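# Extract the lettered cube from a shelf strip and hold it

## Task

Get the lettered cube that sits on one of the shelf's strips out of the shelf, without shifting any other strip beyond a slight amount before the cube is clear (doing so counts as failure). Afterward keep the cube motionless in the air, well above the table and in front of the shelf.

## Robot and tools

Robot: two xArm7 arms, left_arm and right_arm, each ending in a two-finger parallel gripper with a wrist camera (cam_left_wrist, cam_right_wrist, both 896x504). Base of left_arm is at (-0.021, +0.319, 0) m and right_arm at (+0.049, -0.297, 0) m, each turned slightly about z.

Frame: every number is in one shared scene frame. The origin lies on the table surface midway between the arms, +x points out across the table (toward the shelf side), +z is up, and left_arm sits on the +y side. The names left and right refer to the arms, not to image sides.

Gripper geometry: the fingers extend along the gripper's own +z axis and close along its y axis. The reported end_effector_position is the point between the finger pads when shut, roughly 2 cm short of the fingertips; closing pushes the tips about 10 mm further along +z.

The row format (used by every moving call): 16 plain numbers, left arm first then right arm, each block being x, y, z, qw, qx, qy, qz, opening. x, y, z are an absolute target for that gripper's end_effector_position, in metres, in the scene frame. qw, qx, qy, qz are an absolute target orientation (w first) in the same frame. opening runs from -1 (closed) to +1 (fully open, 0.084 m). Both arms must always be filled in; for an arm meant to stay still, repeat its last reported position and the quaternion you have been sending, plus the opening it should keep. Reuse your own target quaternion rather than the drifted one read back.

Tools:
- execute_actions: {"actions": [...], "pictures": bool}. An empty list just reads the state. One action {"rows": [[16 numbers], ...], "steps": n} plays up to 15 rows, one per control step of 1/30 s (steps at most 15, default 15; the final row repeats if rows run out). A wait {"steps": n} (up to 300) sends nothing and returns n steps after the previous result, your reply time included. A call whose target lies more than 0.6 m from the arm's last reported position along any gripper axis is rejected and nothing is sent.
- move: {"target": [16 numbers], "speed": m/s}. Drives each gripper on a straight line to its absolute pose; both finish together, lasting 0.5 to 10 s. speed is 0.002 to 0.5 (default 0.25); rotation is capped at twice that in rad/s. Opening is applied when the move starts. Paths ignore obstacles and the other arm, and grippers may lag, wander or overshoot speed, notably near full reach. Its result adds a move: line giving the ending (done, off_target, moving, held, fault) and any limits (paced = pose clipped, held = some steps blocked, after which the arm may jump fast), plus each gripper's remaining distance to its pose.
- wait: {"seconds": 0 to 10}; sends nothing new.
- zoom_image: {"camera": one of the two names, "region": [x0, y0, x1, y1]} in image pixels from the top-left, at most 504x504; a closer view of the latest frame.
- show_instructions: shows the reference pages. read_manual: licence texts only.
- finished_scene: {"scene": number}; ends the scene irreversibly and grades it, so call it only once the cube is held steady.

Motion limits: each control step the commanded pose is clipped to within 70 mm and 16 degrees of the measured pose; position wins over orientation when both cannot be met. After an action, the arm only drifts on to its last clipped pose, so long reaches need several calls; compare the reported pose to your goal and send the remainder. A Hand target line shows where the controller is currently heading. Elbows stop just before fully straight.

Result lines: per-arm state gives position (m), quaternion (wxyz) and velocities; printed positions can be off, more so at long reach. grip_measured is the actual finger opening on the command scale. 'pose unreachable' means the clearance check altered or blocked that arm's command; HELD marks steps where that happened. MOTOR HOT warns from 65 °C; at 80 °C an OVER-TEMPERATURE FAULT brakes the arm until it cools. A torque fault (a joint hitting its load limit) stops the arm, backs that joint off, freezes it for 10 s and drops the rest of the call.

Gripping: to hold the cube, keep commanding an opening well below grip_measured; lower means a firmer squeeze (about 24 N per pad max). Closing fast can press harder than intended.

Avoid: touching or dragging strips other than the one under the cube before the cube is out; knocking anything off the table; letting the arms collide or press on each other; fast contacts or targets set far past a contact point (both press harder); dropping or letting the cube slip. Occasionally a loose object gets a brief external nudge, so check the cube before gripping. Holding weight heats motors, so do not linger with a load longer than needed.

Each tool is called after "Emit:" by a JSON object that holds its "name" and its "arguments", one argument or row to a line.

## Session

Emit:
{"name": "execute_actions", "arguments": {
  "actions": []
}}

Scene clock: 0.00 s of 4200.00 s.
left_arm: end_effector_position=(+0.4023, +0.5762, +0.1745) grip_measured=+1.00 end_effector_quat_wxyz=(+0.475, +0.666, -0.535, +0.210) end_effector_velocity=(+0.000, -0.000, -0.000) end_effector_angular_velocity=(-0.002, -0.000, +0.000) | right_arm: end_effector_position=(+0.4784, +0.1235, +0.2840) grip_measured=+1.00 end_effector_quat_wxyz=(+0.024, +0.201, +0.833, +0.514) end_effector_velocity=(-0.000, +0.000, -0.000) end_effector_angular_velocity=(-0.000, +0.001, +0.000)
Joint positions: left_arm=[ 0.639  1.027 -0.07   2.291 -0.52   2.208  2.031  0.084] | right_arm=[ 2.519 -0.693 -1.522  0.841  0.317 -0.054 -2.491  0.084]
Joint velocities: left_arm=[ 0.     0.001 -0.     0.    -0.001  0.    -0.    -0.   ] | right_arm=[ 0. -0. -0. -0. -0.  0.  0. -0.]
Motor temperatures (°C, as the motors report them): left_arm=[38 32 34 31 33 37 35] | right_arm=[30 29 32 33 33 37 37]
Hand target (left_arm): +0.402, +0.576, +0.175; +0.475, +0.666, -0.535, +0.210
Hand target (right_arm): +0.478, +0.123, +0.284; +0.024, +0.201, +0.833, +0.514
camera_calibration (this result's frames):
cam_left_wrist: T_world_to_cam=[[-0.910999, 0.0155427, 0.412117, 0.323204], [-0.348615, 0.504869, -0.789667, 0.0561211], [-0.220338, -0.863056, -0.454516, 0.794561], [0, 0, 0, 1]] pos_world=[0.489076, 0.652393, 0.27226]
cam_right_wrist: T_world_to_cam=[[0.306119, 0.384032, 0.871097, -0.414265], [0.918017, -0.361357, -0.163299, -0.279203], [0.252065, 0.849671, -0.463166, 0.0367717], [0, 0, 0, 1]] pos_world=[0.373858, 0.0269553, 0.332303]

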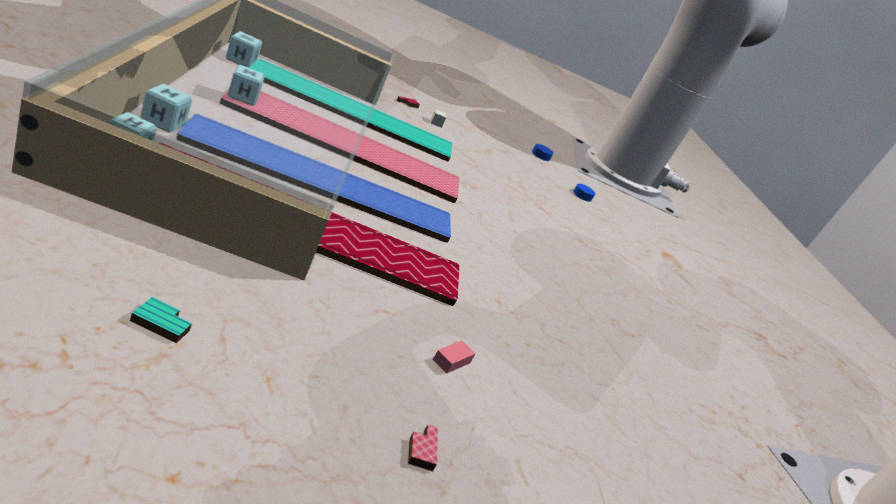

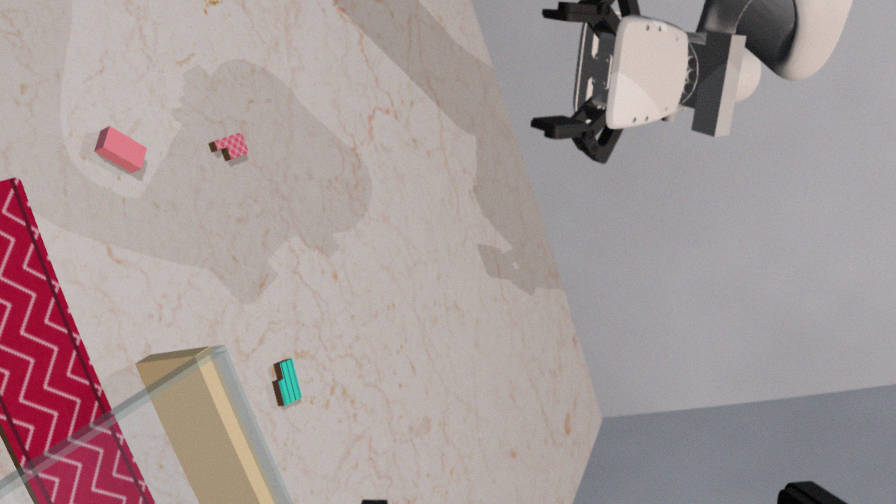

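Emit:
{"name": "move", "arguments": {
  "target": [0.40,0.40,0.40,0,1,0,0,1, 0.33,-0.38,0.32,0,0.7071,0.7071,0,1]
}}

Emit:
{"name": "move", "arguments": {
  "target": [0.40,0.0,0.42,0,1,0,0,1, 0.33,-0.38,0.32,0,0.7071,0.7071,0,1]
}}

Emit:
{"name": "wait", "arguments": {
  "seconds": 0.7
}}

Scene clock: 11.03 s of 4200.00 s.
left_arm: end_effector_position=(+0.4009, +0.4010, +0.4000) grip_measured=+1.00 end_effector_quat_wxyz=(-0.000, +1.000, +0.002, +0.001) end_effector_velocity=(+0.000, -0.002, +0.004) end_effector_angular_velocity=(+0.008, -0.002, -0.000) | right_arm: end_effector_position=(+0.3290, -0.3799, +0.3187) grip_measured=+1.00 end_effector_quat_wxyz=(-0.001, +0.707, +0.707, -0.003) end_effector_velocity=(-0.001, -0.002, +0.000) end_effector_angular_velocity=(-0.002, +0.003, -0.003)
Joint positions: left_arm=[ 0.237 -0.136 -0.226  1.467 -0.03   1.598  0.214  0.084] | right_arm=[ 0.706 -0.798 -0.552  0.838 -0.387  1.563 -1.419  0.084]
Joint velocities: left_arm=[-0.003 -0.001 -0.006  0.009  0.007  0.005 -0.009 -0.   ] | right_arm=[-0.002  0.002 -0.002  0.003 -0.002  0.004 -0.    -0.   ]
Motor temperatures (°C, as the motors report them): left_arm=[38 33 34 31 33 37 35] | right_arm=[30 29 33 33 33 37 37]
Hand target (left_arm): +0.401, +0.401, +0.400; -0.000, +1.000, +0.002, +0.001
Hand target (right_arm): +0.329, -0.380, +0.319; -0.001, +0.707, +0.707, -0.003
Off the commanded pose (left_arm): 0.001 m, 0 deg.
Off the commanded pose (right_arm): 0.002 m, 0 deg.
After step 90, 4.23 s passed at rest.
move: done
camera_calibration (this result's frames):
cam_left_wrist: T_world_to_cam=[[0.0120031, -0.999917, -0.00472587, 0.435594], [-0.999853, -0.011944, -0.0123299, 0.479536], [0.0122724, 0.00487317, -0.999913, 0.522404], [0, 0, 0, 1]] pos_world=[0.467826, 0.438739, 0.53033]
cam_right_wrist: T_world_to_cam=[[0.999991, 0.00374093, 0.00176207, -0.301182], [0.00373065, -0.999976, 0.00580471, -0.314017], [0.00178374, -0.00579809, -0.999982, 0.446683], [0, 0, 0, 1]] pos_world=[0.301555, -0.310293, 0.449028]

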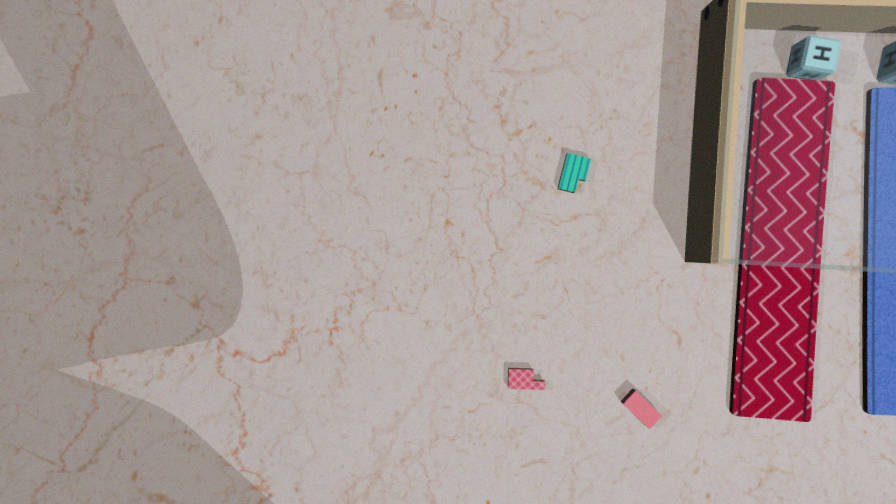

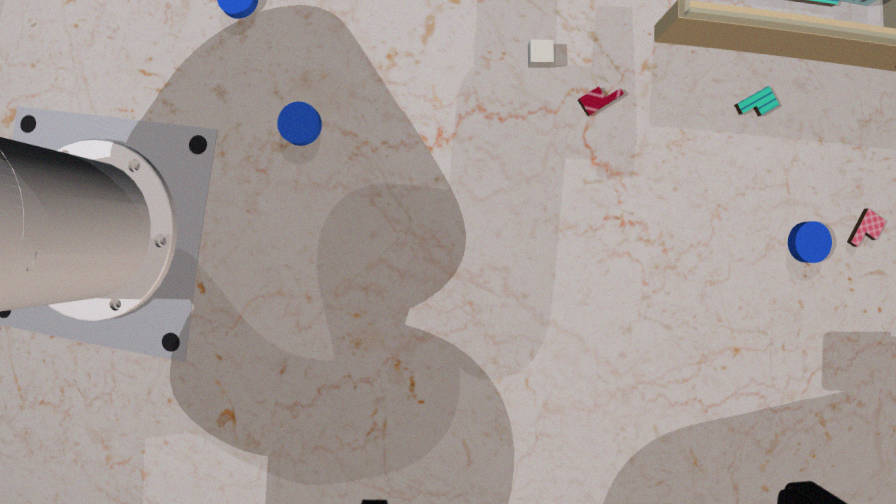

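Scene clock: 13.20 s of 4200.00 s.
left_arm: end_effector_position=(+0.4023, +0.0005, +0.4200) grip_measured=+1.00 end_effector_quat_wxyz=(-0.000, +1.000, +0.001, +0.002) end_effector_velocity=(-0.001, -0.002, +0.001) end_effector_angular_velocity=(+0.004, +0.004, -0.002) | right_arm: end_effector_position=(+0.3300, -0.3800, +0.3200) grip_measured=+1.00 end_effector_quat_wxyz=(+0.000, +0.707, +0.707, -0.000) end_effector_velocity=(-0.000, -0.000, -0.000) end_effector_angular_velocity=(-0.000, +0.001, -0.000)
Joint positions: left_arm=[-0.32   0.34  -0.745  2.028  0.236  1.766 -0.786  0.084] | right_arm=[ 0.706 -0.799 -0.553  0.84  -0.386  1.56  -1.42   0.084]
Joint velocities: left_arm=[-0.014  0.014 -0.     0.021  0.009  0.016 -0.005 -0.   ] | right_arm=[-0.     0.    -0.001 -0.001 -0.     0.    -0.    -0.   ]
Motor temperatures (°C, as the motors report them): left_arm=[38 33 34 32 33 37 35] | right_arm=[30 29 33 34 33 37 37]
Hand target (left_arm): +0.402, +0.000, +0.420; -0.000, +1.000, +0.000, +0.001
Hand target (right_arm): +0.330, -0.380, +0.320; +0.000, +0.707, +0.707, -0.000
Off the commanded pose (left_arm): 0.002 m, 0 deg.
Off the commanded pose (right_arm): 0.000 m, 0 deg.
move: done
camera_calibration (this result's frames):
cam_left_wrist: T_world_to_cam=[[0.0099068, -0.999938, -0.00500632, 0.0362174], [-0.999849, -0.00983425, -0.0143136, 0.477171], [0.0142635, 0.00514736, -0.999885, 0.543548], [0, 0, 0, 1]] pos_world=[0.468987, 0.03811, 0.550497]
cam_right_wrist: T_world_to_cam=[[0.999965, 0.00298893, 0.00779622, -0.304394], [0.00296596, -0.999991, 0.00295569, -0.312971], [0.00780498, -0.00293247, -0.999965, 0.44703], [0, 0, 0, 1]] pos_world=[0.301822, -0.310747, 0.450313]

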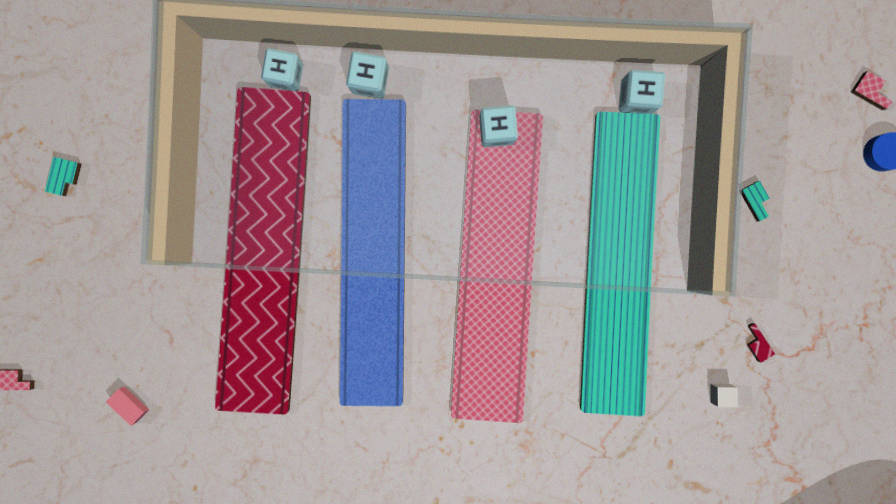

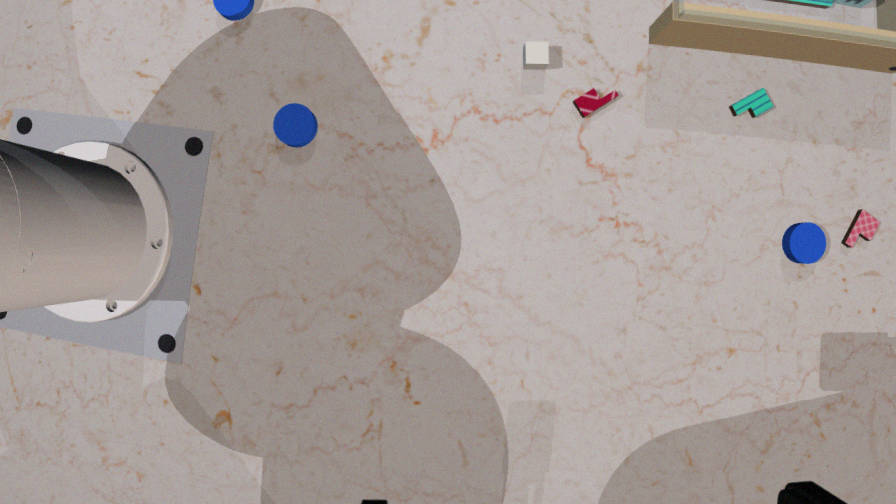

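Scene clock: 13.90 s of 4200.00 s.
left_arm: end_effector_position=(+0.4022, +0.0002, +0.4198) grip_measured=+1.00 end_effector_quat_wxyz=(-0.000, +1.000, +0.000, +0.001) end_effector_velocity=(+0.000, +0.001, +0.000) end_effector_angular_velocity=(+0.001, -0.000, +0.002) | right_arm: end_effector_position=(+0.3300, -0.3800, +0.3200) grip_measured=+1.00 end_effector_quat_wxyz=(+0.000, +0.707, +0.707, -0.000) end_effector_velocity=(+0.000, +0.000, +0.000) end_effector_angular_velocity=(-0.000, -0.001, +0.001)
Joint positions: left_arm=[-0.322  0.342 -0.745  2.029  0.237  1.767 -0.786  0.084] | right_arm=[ 0.706 -0.799 -0.553  0.84  -0.386  1.56  -1.42   0.084]
Joint velocities: left_arm=[ 0.    -0.001  0.002  0.    -0.001  0.001  0.    -0.   ] | right_arm=[ 0.001  0.     0.     0.    -0.    -0.    -0.    -0.   ]
Motor temperatures (°C, as the motors report them): left_arm=[38 33 34 32 33 37 35] | right_arm=[30 29 33 34 33 37 37]
Hand target (left_arm): +0.402, +0.000, +0.420; -0.000, +1.000, +0.000, +0.001
Hand target (right_arm): +0.330, -0.380, +0.320; +0.000, +0.707, +0.707, -0.000
Off the commanded pose (left_arm): 0.002 m, 0 deg.
Off the commanded pose (right_arm): 0.000 m, 0 deg.
Steps of this call (steps 1 to 21: nothing new was sent). Readings (end_effector_position):
1: left_arm (+0.4022, +0.0005, +0.4200) | right_arm (+0.3300, -0.3800, +0.3200)
2: left_arm (+0.4022, +0.0004, +0.4200) | right_arm (+0.3300, -0.3800, +0.3200)
4: left_arm (+0.4022, +0.0004, +0.4199) | right_arm (+0.3300, -0.3800, +0.3200)
8: left_arm (+0.4022, +0.0003, +0.4199) | right_arm (+0.3300, -0.3800, +0.3200)
21: the state above
camera_calibration (this result's frames):
cam_left_wrist: T_world_to_cam=[[0.00930448, -0.999942, -0.00546184, 0.0362976], [-0.999867, -0.00923028, -0.0134568, 0.476747], [0.0134056, 0.00558632, -0.999895, 0.543671], [0, 0, 0, 1]] pos_world=[0.469057, 0.0376589, 0.550228]
cam_right_wrist: T_world_to_cam=[[0.999965, 0.00298774, 0.0078003, -0.304396], [0.00296478, -0.999991, 0.00295414, -0.31297], [0.00780905, -0.00293091, -0.999965, 0.447031], [0, 0, 0, 1]] pos_world=[0.301823, -0.310748, 0.450314]

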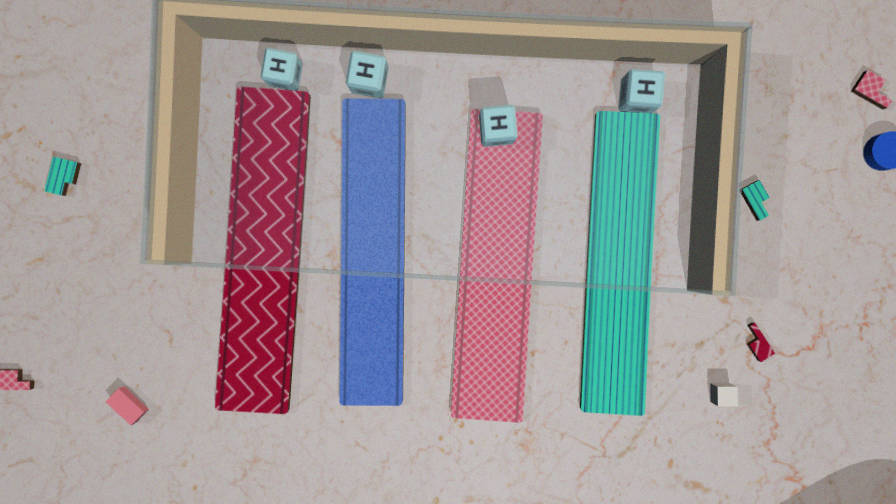

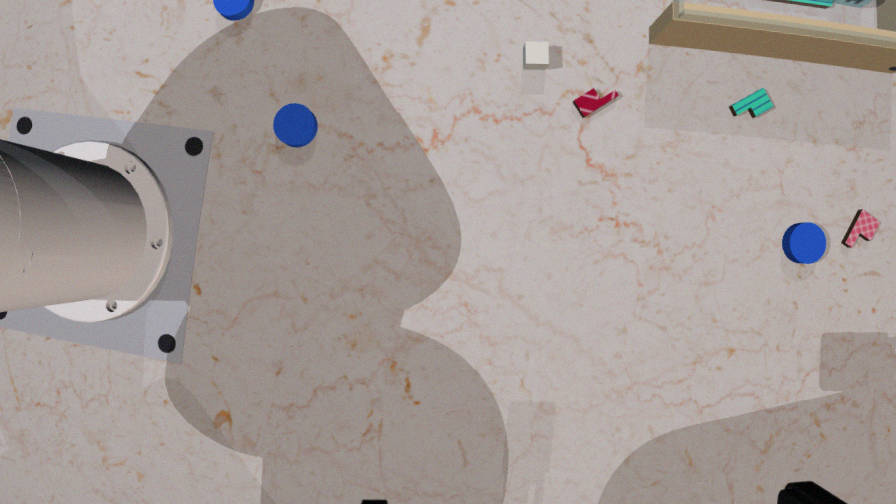

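Emit:
{"name": "move", "arguments": {
  "target": [0.364,0.0026,0.05,0,0.9998,-0.02,0,0.7, 0.33,-0.38,0.32,0,0.7071,0.7071,0,1],
  "speed": 0.2
}}

Emit:
{"name": "move", "arguments": {
  "target": [0.364,0.0026,0.035,0,0.9998,-0.02,0,0.7, 0.33,-0.38,0.32,0,0.7071,0.7071,0,1],
  "speed": 0.03
}}

Scene clock: 28.53 s of 4200.00 s.
left_arm: end_effector_position=(+0.3642, +0.0016, +0.0507) grip_measured=+0.70 end_effector_quat_wxyz=(+0.001, +1.000, -0.021, +0.001) end_effector_velocity=(-0.002, +0.003, -0.005) end_effector_angular_velocity=(+0.007, +0.007, +0.003) | right_arm: end_effector_position=(+0.3300, -0.3800, +0.3200) grip_measured=+1.00 end_effector_quat_wxyz=(+0.000, +0.707, +0.707, +0.000) end_effector_velocity=(+0.000, -0.000, +0.000) end_effector_angular_velocity=(+0.001, -0.001, -0.001)
Joint positions: left_arm=[-0.271  0.44  -0.643  1.033  0.401  0.712 -0.928  0.073] | right_arm=[ 0.706 -0.799 -0.553  0.84  -0.386  1.56  -1.42   0.084]
Joint velocities: left_arm=[-0.003  0.008  0.007 -0.005  0.005 -0.002 -0.005  0.   ] | right_arm=[-0.    -0.    -0.     0.     0.    -0.001  0.     0.   ]
Motor temperatures (°C, as the motors report them): left_arm=[38 33 34 32 33 37 35] | right_arm=[30 29 33 34 33 37 37]
Hand target (left_arm): +0.364, +0.002, +0.050; +0.000, +1.000, -0.021, +0.000
Hand target (right_arm): +0.330, -0.380, +0.320; +0.000, +0.707, +0.707, +0.000
Off the commanded pose (left_arm): 0.001 m, 0 deg.
Off the commanded pose (right_arm): 0.000 m, 0 deg.
After step 90, 9.30 s passed at rest.
move: done
camera_calibration (this result's frames):
cam_left_wrist: T_world_to_cam=[[-0.0344071, -0.999402, -0.00349435, 0.0519058], [-0.999333, 0.0344471, -0.0121029, 0.433431], [0.0122161, 0.00307559, -0.999921, 0.175518], [0, 0, 0, 1]] pos_world=[0.432784, 0.0364045, 0.180931]
cam_right_wrist: T_world_to_cam=[[0.999965, 0.00299303, 0.00779414, -0.304393], [0.00297018, -0.999991, 0.00294114, -0.312968], [0.00780287, -0.00291789, -0.999965, 0.447038], [0, 0, 0, 1]] pos_world=[0.301824, -0.31075, 0.450316]

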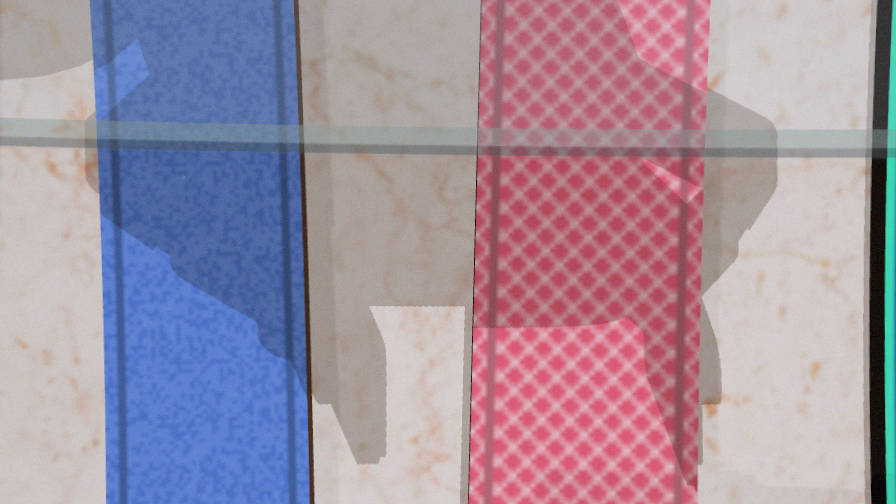

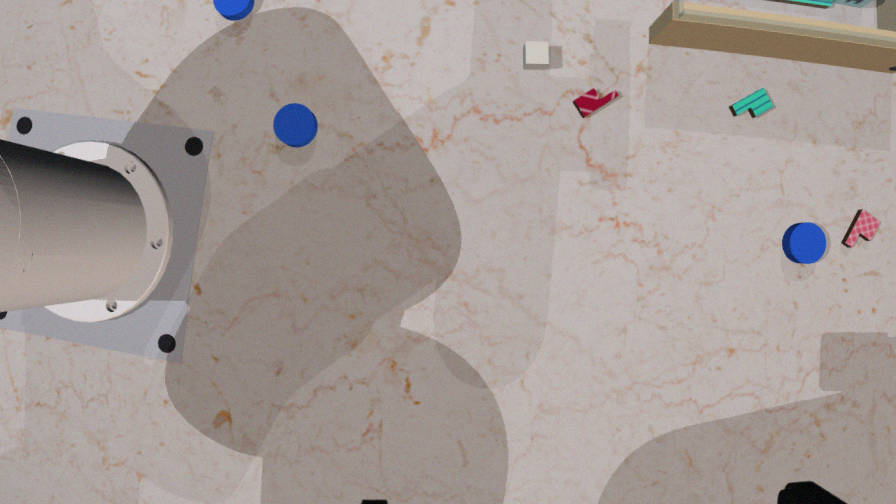

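Scene clock: 29.33 s of 4200.00 s.
left_arm: end_effector_position=(+0.3640, +0.0026, +0.0351) grip_measured=+0.70 end_effector_quat_wxyz=(+0.000, +1.000, -0.020, +0.000) end_effector_velocity=(+0.002, -0.001, +0.001) end_effector_angular_velocity=(-0.002, -0.005, -0.002) | right_arm: end_effector_position=(+0.3300, -0.3800, +0.3200) grip_measured=+1.00 end_effector_quat_wxyz=(-0.000, +0.707, +0.707, -0.000) end_effector_velocity=(-0.000, -0.000, +0.000) end_effector_angular_velocity=(+0.002, -0.001, -0.001)
Joint positions: left_arm=[-0.288  0.473 -0.618  1.03   0.433  0.681 -0.952  0.073] | right_arm=[ 0.706 -0.799 -0.553  0.84  -0.386  1.56  -1.42   0.084]
Joint velocities: left_arm=[-0.001  0.     0.001  0.002  0.003 -0.003 -0.001 -0.   ] | right_arm=[-0.001 -0.001 -0.     0.001  0.001  0.     0.    -0.   ]
Motor temperatures (°C, as the motors report them): left_arm=[38 33 34 32 33 37 35] | right_arm=[30 29 33 34 33 37 37]
Hand target (left_arm): +0.364, +0.003, +0.035; -0.000, +1.000, -0.020, +0.000
Hand target (right_arm): +0.330, -0.380, +0.320; -0.000, +0.707, +0.707, +0.000
Off the commanded pose (left_arm): 0.000 m, 0 deg.
Off the commanded pose (right_arm): 0.000 m, 0 deg.
move: done
camera_calibration (this result's frames):
cam_left_wrist: T_world_to_cam=[[-0.0317269, -0.999486, -0.00450794, 0.05181], [-0.999435, 0.0317747, -0.0109547, 0.433076], [0.0110923, 0.00415783, -0.99993, 0.160388], [0, 0, 0, 1]] pos_world=[0.432696, 0.0373557, 0.165354]
cam_right_wrist: T_world_to_cam=[[0.999965, 0.00299306, 0.00779379, -0.304393], [0.00297022, -0.999991, 0.00294114, -0.312968], [0.00780252, -0.00291788, -0.999965, 0.447038], [0, 0, 0, 1]] pos_world=[0.301824, -0.31075, 0.450316]

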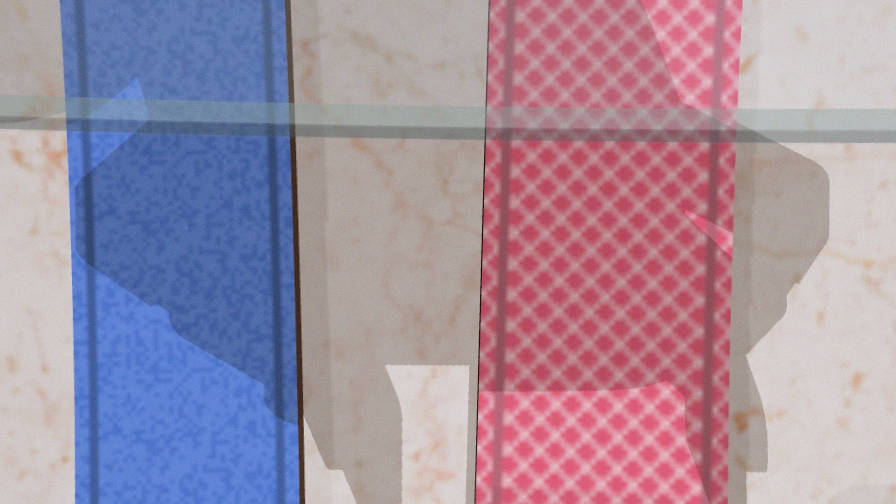

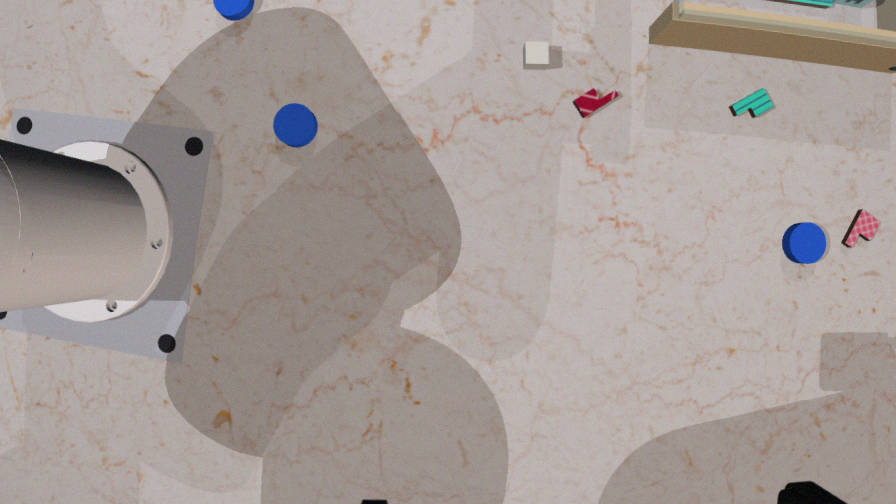

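Emit:
{"name": "move", "arguments": {
  "target": [0.364,0.0013,0.020,0,0.9998,-0.02,0,0.7, 0.33,-0.38,0.32,0,0.7071,0.7071,0,1],
  "speed": 0.02
}}

Emit:
{"name": "move", "arguments": {
  "target": [0.364,0.0013,0.020,0,0.9998,-0.02,0,-0.2, 0.33,-0.38,0.32,0,0.7071,0.7071,0,1],
  "speed": 0.02
}}

Scene clock: 36.47 s of 4200.00 s.
left_arm: end_effector_position=(+0.3640, +0.0013, +0.0201) grip_measured=+0.70 end_effector_quat_wxyz=(+0.000, +1.000, -0.020, +0.000) end_effector_velocity=(+0.000, -0.001, -0.000) end_effector_angular_velocity=(-0.001, -0.002, -0.003) | right_arm: end_effector_position=(+0.3300, -0.3800, +0.3200) grip_measured=+1.00 end_effector_quat_wxyz=(-0.000, +0.707, +0.707, +0.000) end_effector_velocity=(-0.000, -0.000, +0.000) end_effector_angular_velocity=(-0.000, -0.000, +0.000)
Joint positions: left_arm=[-0.31   0.51  -0.593  1.034  0.466  0.653 -0.976  0.073] | right_arm=[ 0.706 -0.799 -0.553  0.84  -0.386  1.56  -1.42   0.084]
Joint velocities: left_arm=[-0.002  0.002  0.001  0.002  0.003 -0.002 -0.     0.   ] | right_arm=[ 0.    -0.001  0.    -0.    -0.     0.     0.    -0.   ]
Motor temperatures (°C, as the motors report them): left_arm=[38 33 34 32 33 37 35] | right_arm=[30 29 33 34 33 37 37]
Hand target (left_arm): +0.364, +0.001, +0.020; -0.000, +1.000, -0.020, +0.000
Hand target (right_arm): +0.330, -0.380, +0.320; +0.000, +0.707, +0.707, -0.000
Off the commanded pose (left_arm): 0.000 m, 0 deg.
Off the commanded pose (right_arm): 0.000 m, 0 deg.
After step 90, 3.13 s passed at rest.
move: done
camera_calibration (this result's frames):
cam_left_wrist: T_world_to_cam=[[-0.0316848, -0.999488, -0.00455823, 0.050464], [-0.999437, 0.031733, -0.0109241, 0.432951], [0.0110632, 0.00420953, -0.99993, 0.145349], [0, 0, 0, 1]] pos_world=[0.432698, 0.0360874, 0.150299]
cam_right_wrist: T_world_to_cam=[[0.999965, 0.00299323, 0.00779398, -0.304393], [0.00297039, -0.999991, 0.0029411, -0.312968], [0.00780272, -0.00291785, -0.999965, 0.447038], [0, 0, 0, 1]] pos_world=[0.301824, -0.31075, 0.450316]

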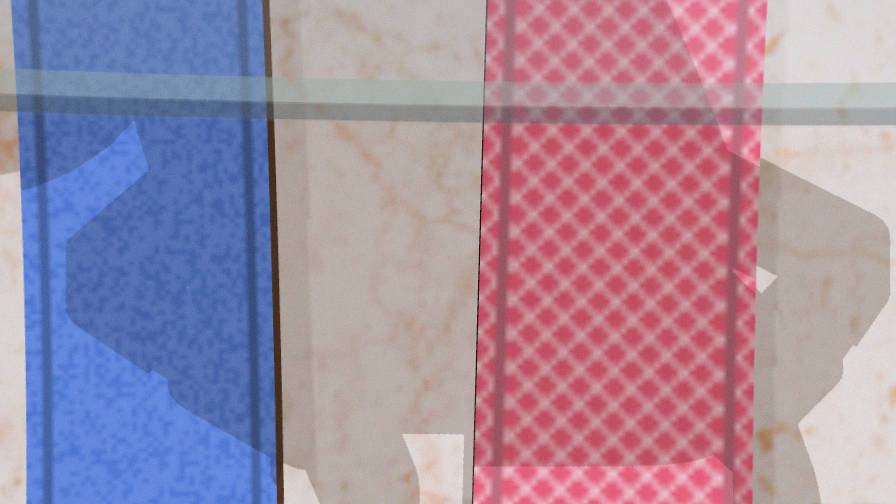

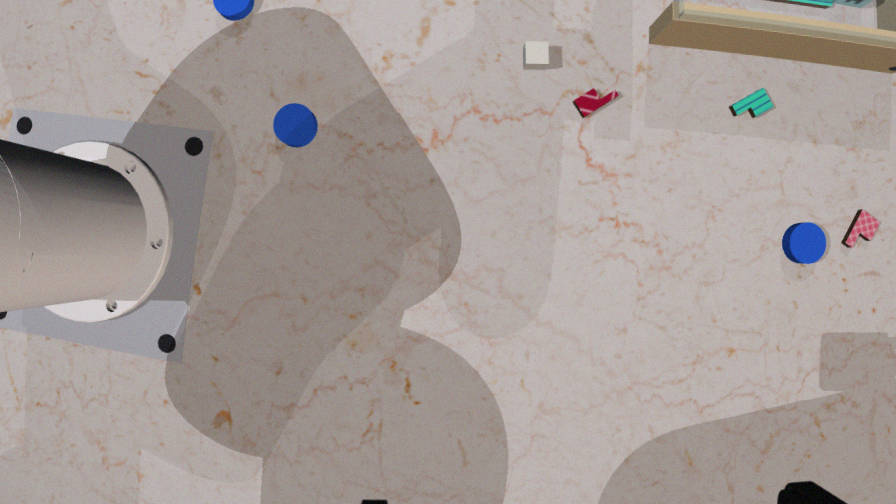

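Scene clock: 37.17 s of 4200.00 s.
left_arm: end_effector_position=(+0.3641, +0.0012, +0.0202) grip_measured=+0.30 end_effector_quat_wxyz=(+0.000, +1.000, -0.020, +0.000) end_effector_velocity=(-0.000, -0.000, -0.000) end_effector_angular_velocity=(-0.000, +0.001, -0.001) | right_arm: end_effector_position=(+0.3300, -0.3800, +0.3200) grip_measured=+1.00 end_effector_quat_wxyz=(+0.000, +0.707, +0.707, +0.000) end_effector_velocity=(+0.000, -0.000, -0.000) end_effector_angular_velocity=(+0.000, -0.000, +0.000)
Joint positions: left_arm=[-0.31   0.51  -0.593  1.034  0.466  0.653 -0.976  0.057] | right_arm=[ 0.706 -0.799 -0.553  0.84  -0.386  1.56  -1.42   0.084]
Joint velocities: left_arm=[ 0.     0.    -0.001 -0.    -0.    -0.     0.001  0.   ] | right_arm=[ 0. -0. -0. -0. -0. -0. -0.  0.]
Motor temperatures (°C, as the motors report them): left_arm=[38 33 34 32 33 37 35] | right_arm=[30 29 33 34 33 37 37]
Hand target (left_arm): +0.364, +0.001, +0.020; -0.000, +1.000, -0.020, +0.000
Hand target (right_arm): +0.330, -0.380, +0.320; -0.000, +0.707, +0.707, -0.000
Off the commanded pose (left_arm): 0.000 m, 0 deg.
Off the commanded pose (right_arm): 0.000 m, 0 deg.
move: done
camera_calibration (this result's frames):
cam_left_wrist: T_world_to_cam=[[-0.0316942, -0.999488, -0.0043283, 0.0503431], [-0.999433, 0.0317413, -0.0112747, 0.433064], [0.0114063, 0.0039685, -0.999927, 0.145336], [0, 0, 0, 1]] pos_world=[0.432756, 0.0359946, 0.150426]
cam_right_wrist: T_world_to_cam=[[0.999965, 0.00299311, 0.00779424, -0.304394], [0.00297026, -0.999991, 0.00294113, -0.312968], [0.00780298, -0.00291788, -0.999965, 0.447038], [0, 0, 0, 1]] pos_world=[0.301824, -0.31075, 0.450316]

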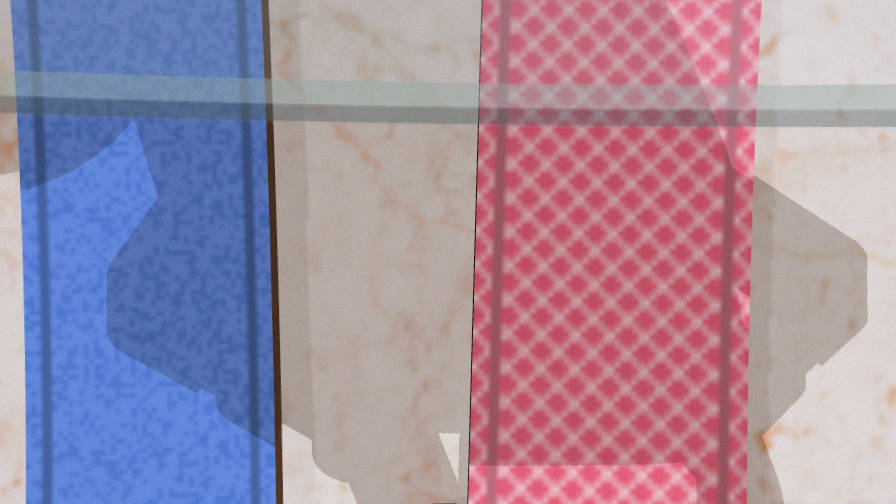

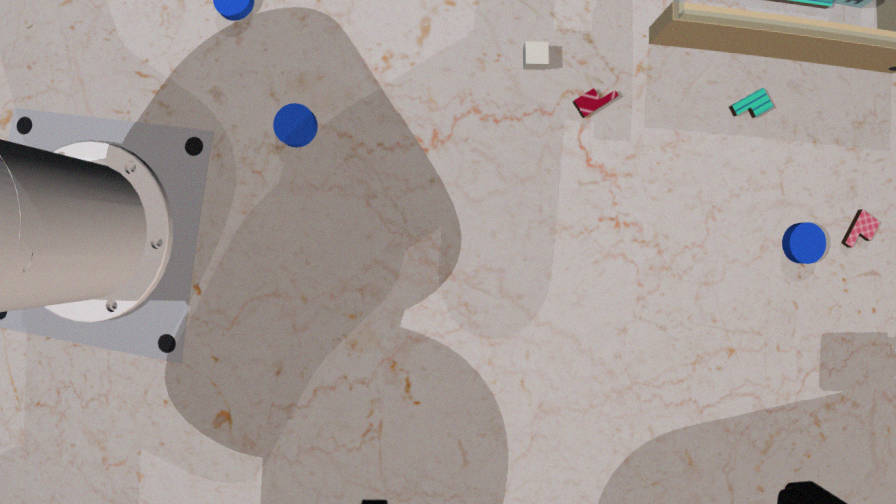

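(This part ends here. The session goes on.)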